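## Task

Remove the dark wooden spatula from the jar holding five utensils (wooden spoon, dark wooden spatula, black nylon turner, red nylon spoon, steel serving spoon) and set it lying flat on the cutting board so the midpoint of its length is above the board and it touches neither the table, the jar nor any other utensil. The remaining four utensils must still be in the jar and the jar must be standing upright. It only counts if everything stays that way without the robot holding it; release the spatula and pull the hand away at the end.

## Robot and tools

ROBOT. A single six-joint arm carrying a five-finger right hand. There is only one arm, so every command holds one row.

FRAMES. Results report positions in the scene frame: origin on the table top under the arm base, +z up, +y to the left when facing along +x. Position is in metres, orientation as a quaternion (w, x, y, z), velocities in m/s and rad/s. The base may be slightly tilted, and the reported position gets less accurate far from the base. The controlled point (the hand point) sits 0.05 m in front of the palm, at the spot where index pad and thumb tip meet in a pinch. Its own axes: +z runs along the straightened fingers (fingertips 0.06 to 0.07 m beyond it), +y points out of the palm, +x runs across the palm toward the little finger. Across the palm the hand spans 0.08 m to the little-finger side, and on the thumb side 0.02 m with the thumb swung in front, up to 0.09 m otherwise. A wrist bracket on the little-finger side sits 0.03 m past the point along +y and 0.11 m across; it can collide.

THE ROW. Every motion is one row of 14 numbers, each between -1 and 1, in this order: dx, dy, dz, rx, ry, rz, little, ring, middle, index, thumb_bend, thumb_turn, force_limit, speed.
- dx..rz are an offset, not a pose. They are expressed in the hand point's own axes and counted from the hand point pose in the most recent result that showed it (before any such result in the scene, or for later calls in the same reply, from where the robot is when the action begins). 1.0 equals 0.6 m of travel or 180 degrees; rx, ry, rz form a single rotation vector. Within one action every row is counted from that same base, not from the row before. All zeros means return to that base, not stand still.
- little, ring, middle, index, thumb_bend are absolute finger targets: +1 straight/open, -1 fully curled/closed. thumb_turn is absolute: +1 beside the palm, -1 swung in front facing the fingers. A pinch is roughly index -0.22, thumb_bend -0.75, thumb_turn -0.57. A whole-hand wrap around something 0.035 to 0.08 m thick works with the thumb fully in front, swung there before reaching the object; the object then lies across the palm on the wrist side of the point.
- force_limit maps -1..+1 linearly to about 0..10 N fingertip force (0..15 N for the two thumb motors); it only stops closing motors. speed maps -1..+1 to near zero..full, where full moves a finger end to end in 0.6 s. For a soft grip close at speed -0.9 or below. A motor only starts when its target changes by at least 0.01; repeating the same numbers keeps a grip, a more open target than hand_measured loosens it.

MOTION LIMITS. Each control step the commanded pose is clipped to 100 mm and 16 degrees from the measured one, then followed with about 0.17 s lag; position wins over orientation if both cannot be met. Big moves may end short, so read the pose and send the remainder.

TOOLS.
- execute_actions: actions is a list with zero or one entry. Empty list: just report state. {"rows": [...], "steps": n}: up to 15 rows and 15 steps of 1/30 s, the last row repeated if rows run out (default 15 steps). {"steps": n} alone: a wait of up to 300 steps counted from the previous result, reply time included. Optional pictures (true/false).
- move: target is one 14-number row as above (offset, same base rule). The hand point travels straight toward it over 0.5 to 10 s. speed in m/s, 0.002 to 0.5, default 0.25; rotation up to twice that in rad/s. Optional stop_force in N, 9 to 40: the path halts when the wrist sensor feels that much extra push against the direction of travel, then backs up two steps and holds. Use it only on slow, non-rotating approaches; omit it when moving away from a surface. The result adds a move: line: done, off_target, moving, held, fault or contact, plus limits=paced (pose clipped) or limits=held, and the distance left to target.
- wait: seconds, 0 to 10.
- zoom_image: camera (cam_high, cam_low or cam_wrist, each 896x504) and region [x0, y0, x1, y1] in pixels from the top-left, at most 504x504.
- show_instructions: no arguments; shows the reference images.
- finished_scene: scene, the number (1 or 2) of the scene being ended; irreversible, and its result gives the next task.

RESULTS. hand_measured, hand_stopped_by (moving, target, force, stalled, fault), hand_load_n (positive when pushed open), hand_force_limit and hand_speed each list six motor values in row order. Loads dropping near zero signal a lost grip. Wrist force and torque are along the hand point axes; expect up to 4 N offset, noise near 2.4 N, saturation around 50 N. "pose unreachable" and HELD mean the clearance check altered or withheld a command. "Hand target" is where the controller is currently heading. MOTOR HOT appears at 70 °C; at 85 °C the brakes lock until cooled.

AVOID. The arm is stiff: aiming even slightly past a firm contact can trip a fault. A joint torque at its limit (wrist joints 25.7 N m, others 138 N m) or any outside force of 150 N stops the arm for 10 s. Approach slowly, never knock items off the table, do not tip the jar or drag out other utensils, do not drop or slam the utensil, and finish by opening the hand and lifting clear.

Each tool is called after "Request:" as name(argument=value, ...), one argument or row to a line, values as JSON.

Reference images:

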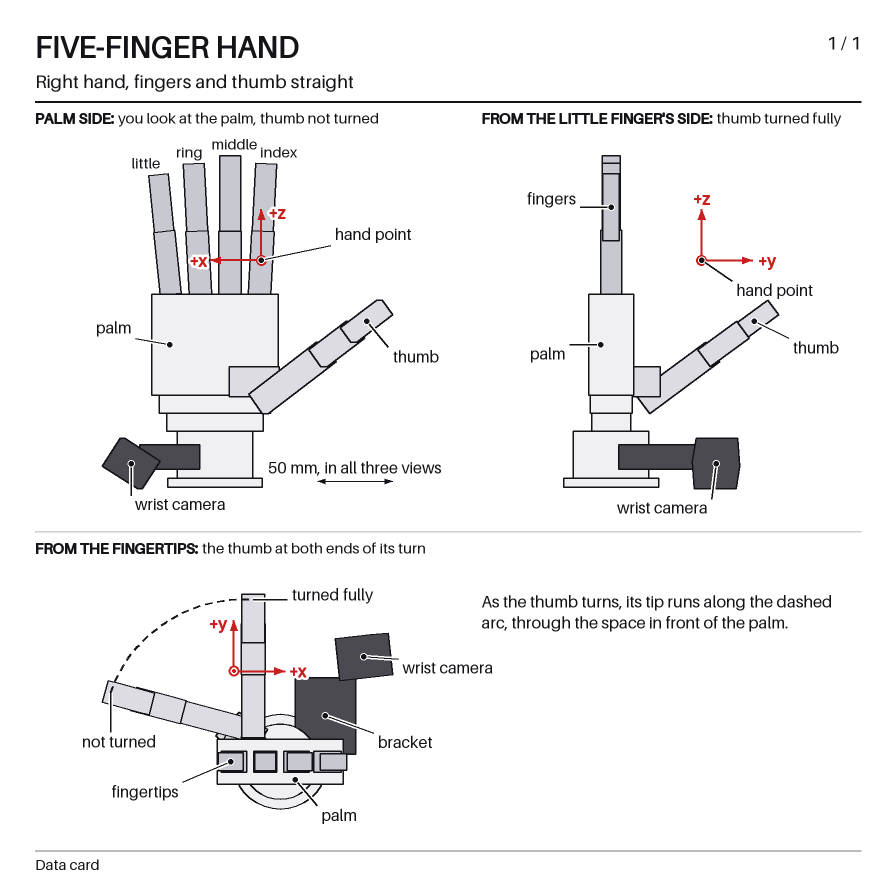

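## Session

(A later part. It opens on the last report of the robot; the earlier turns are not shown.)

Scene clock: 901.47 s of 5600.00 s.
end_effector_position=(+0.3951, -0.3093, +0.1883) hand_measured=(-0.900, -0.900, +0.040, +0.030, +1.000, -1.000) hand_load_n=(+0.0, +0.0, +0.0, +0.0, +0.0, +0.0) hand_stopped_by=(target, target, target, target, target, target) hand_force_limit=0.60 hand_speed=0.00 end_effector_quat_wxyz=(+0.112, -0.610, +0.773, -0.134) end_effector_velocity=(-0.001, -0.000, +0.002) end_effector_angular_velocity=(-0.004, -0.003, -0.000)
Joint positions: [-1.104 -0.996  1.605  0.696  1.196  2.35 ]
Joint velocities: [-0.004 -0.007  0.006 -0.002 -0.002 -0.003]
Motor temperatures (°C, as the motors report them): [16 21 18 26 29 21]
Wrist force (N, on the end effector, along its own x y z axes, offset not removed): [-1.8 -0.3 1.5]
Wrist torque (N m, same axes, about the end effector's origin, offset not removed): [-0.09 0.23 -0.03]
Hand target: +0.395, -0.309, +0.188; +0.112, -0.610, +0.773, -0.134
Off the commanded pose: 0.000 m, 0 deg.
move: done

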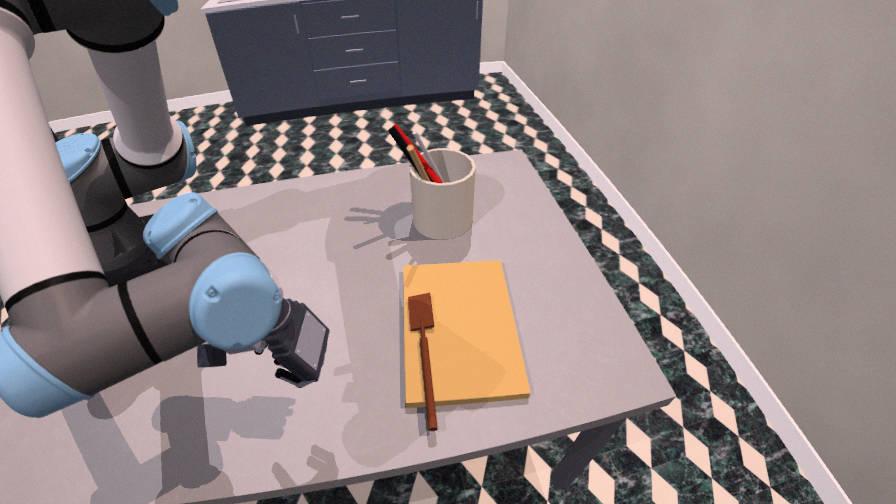

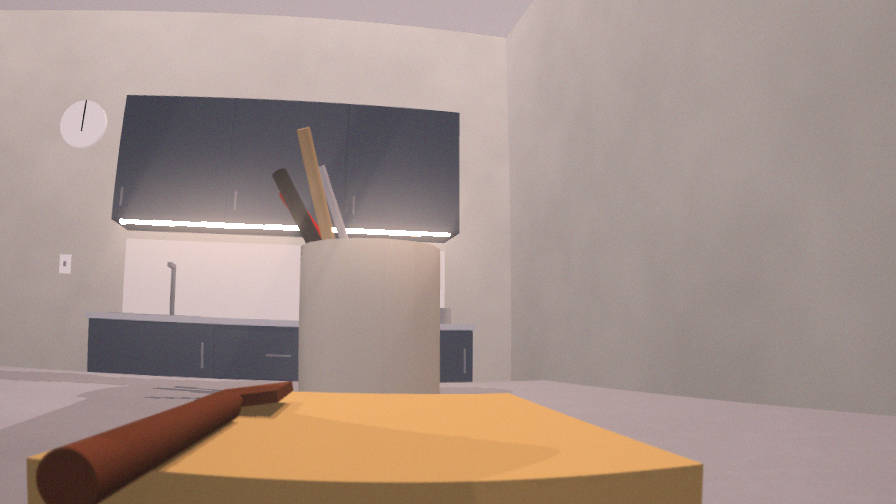

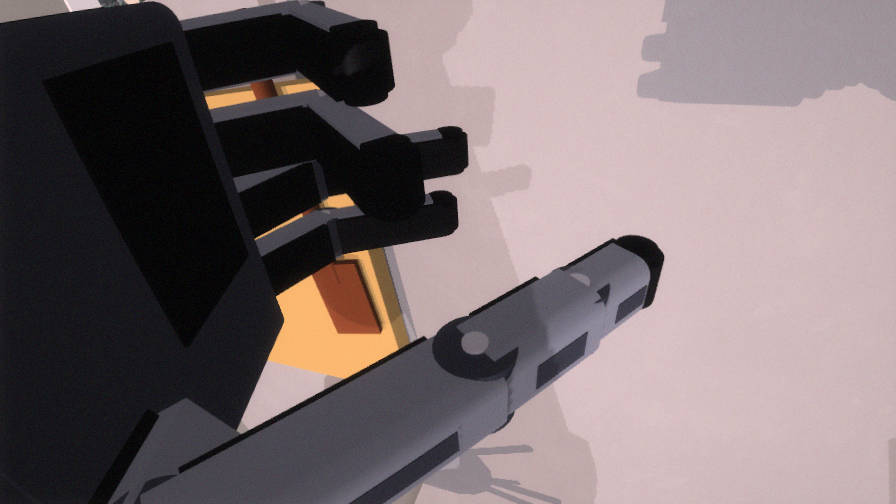

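Request:
execute_actions(
  actions=[],
)

Scene clock: 908.10 s of 5600.00 s.
end_effector_position=(+0.3949, -0.3093, +0.1884) hand_measured=(-0.900, -0.900, +0.040, +0.030, +1.000, -1.000) hand_load_n=(+0.0, +0.0, +0.0, +0.0, +0.0, +0.0) hand_stopped_by=(target, target, target, target, target, target) hand_force_limit=0.60 hand_speed=0.00 end_effector_quat_wxyz=(+0.112, -0.610, +0.773, -0.134) end_effector_velocity=(-0.000, -0.000, +0.000) end_effector_angular_velocity=(-0.000, -0.000, -0.000)
Joint positions: [-1.105 -0.996  1.605  0.696  1.195  2.349]
Joint velocities: [-0.001 -0.001  0.    -0.    -0.    -0.   ]
Motor temperatures (°C, as the motors report them): [16 21 18 26 29 21]
Wrist force (N, on the end effector, along its own x y z axes, offset not removed): [-1.9 -0.4 0.1]
Wrist torque (N m, same axes, about the end effector's origin, offset not removed): [-0.17 0.29 -0.06]
Hand target: +0.395, -0.309, +0.188; +0.112, -0.610, +0.773, -0.134
Off the commanded pose: 0.000 m, 0 deg.
Steps of this call (steps 1 to 90: nothing new was sent; then 3.63 s passed at rest). Readings (end_effector_position | what the end effector reports):
1: (+0.3950, -0.3093, +0.1883) | hand_measured=(-0.900, -0.900, +0.040, +0.030, +1.000, -1.000) hand_load_n=(+0.0, +0.0, +0.0, +0.0, +0.0, +0.0) hand_stopped_by=(target, target, target, target, target, target) hand_force_limit=0.60 hand_speed=0.00
2: (+0.3950, -0.3093, +0.1883) | hand_measured=(-0.900, -0.900, +0.040, +0.030, +1.000, -1.000) hand_load_n=(+0.0, +0.0, +0.0, +0.0, +0.0, +0.0) hand_stopped_by=(target, target, target, target, target, target) hand_force_limit=0.60 hand_speed=0.00
4: (+0.3950, -0.3093, +0.1884) | hand_measured=(-0.900, -0.900, +0.040, +0.030, +1.000, -1.000) hand_load_n=(+0.0, +0.0, +0.0, +0.0, +0.0, +0.0) hand_stopped_by=(target, target, target, target, target, target) hand_force_limit=0.60 hand_speed=0.00
8: (+0.3949, -0.3093, +0.1884) | hand_measured=(-0.900, -0.900, +0.040, +0.030, +1.000, -1.000) hand_load_n=(+0.0, +0.0, +0.0, +0.0, +0.0, +0.0) hand_stopped_by=(target, target, target, target, target, target) hand_force_limit=0.60 hand_speed=0.00
90: the state above

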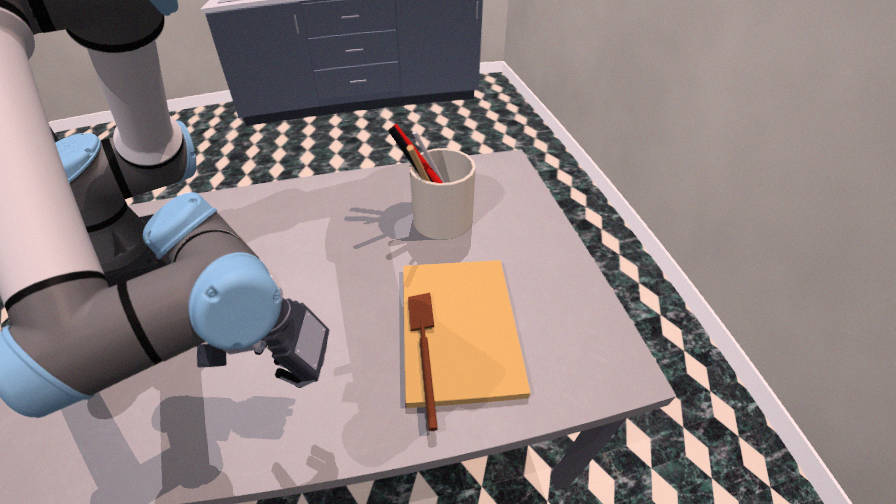

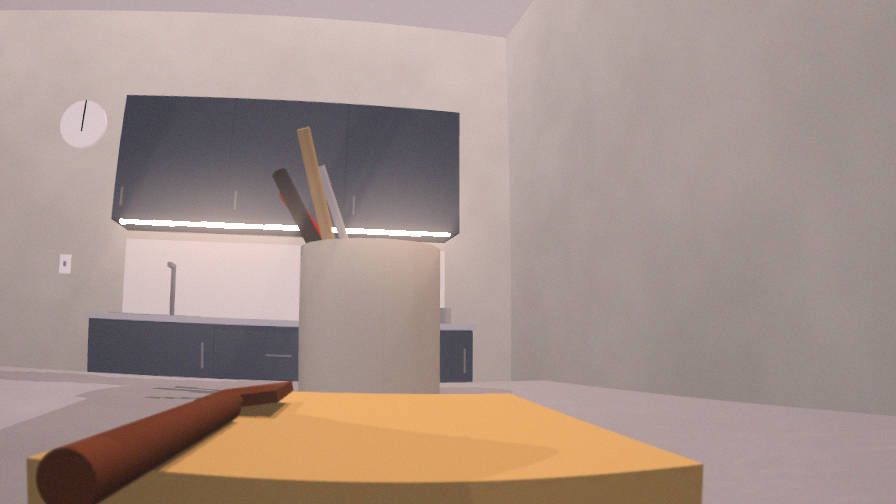

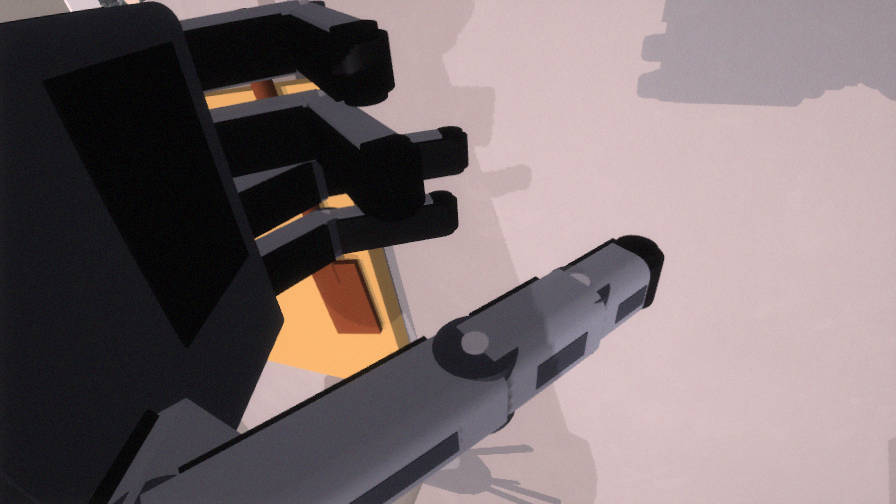

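Request:
finished_scene(
  scene=1,
)

The scene is finished: the task was done.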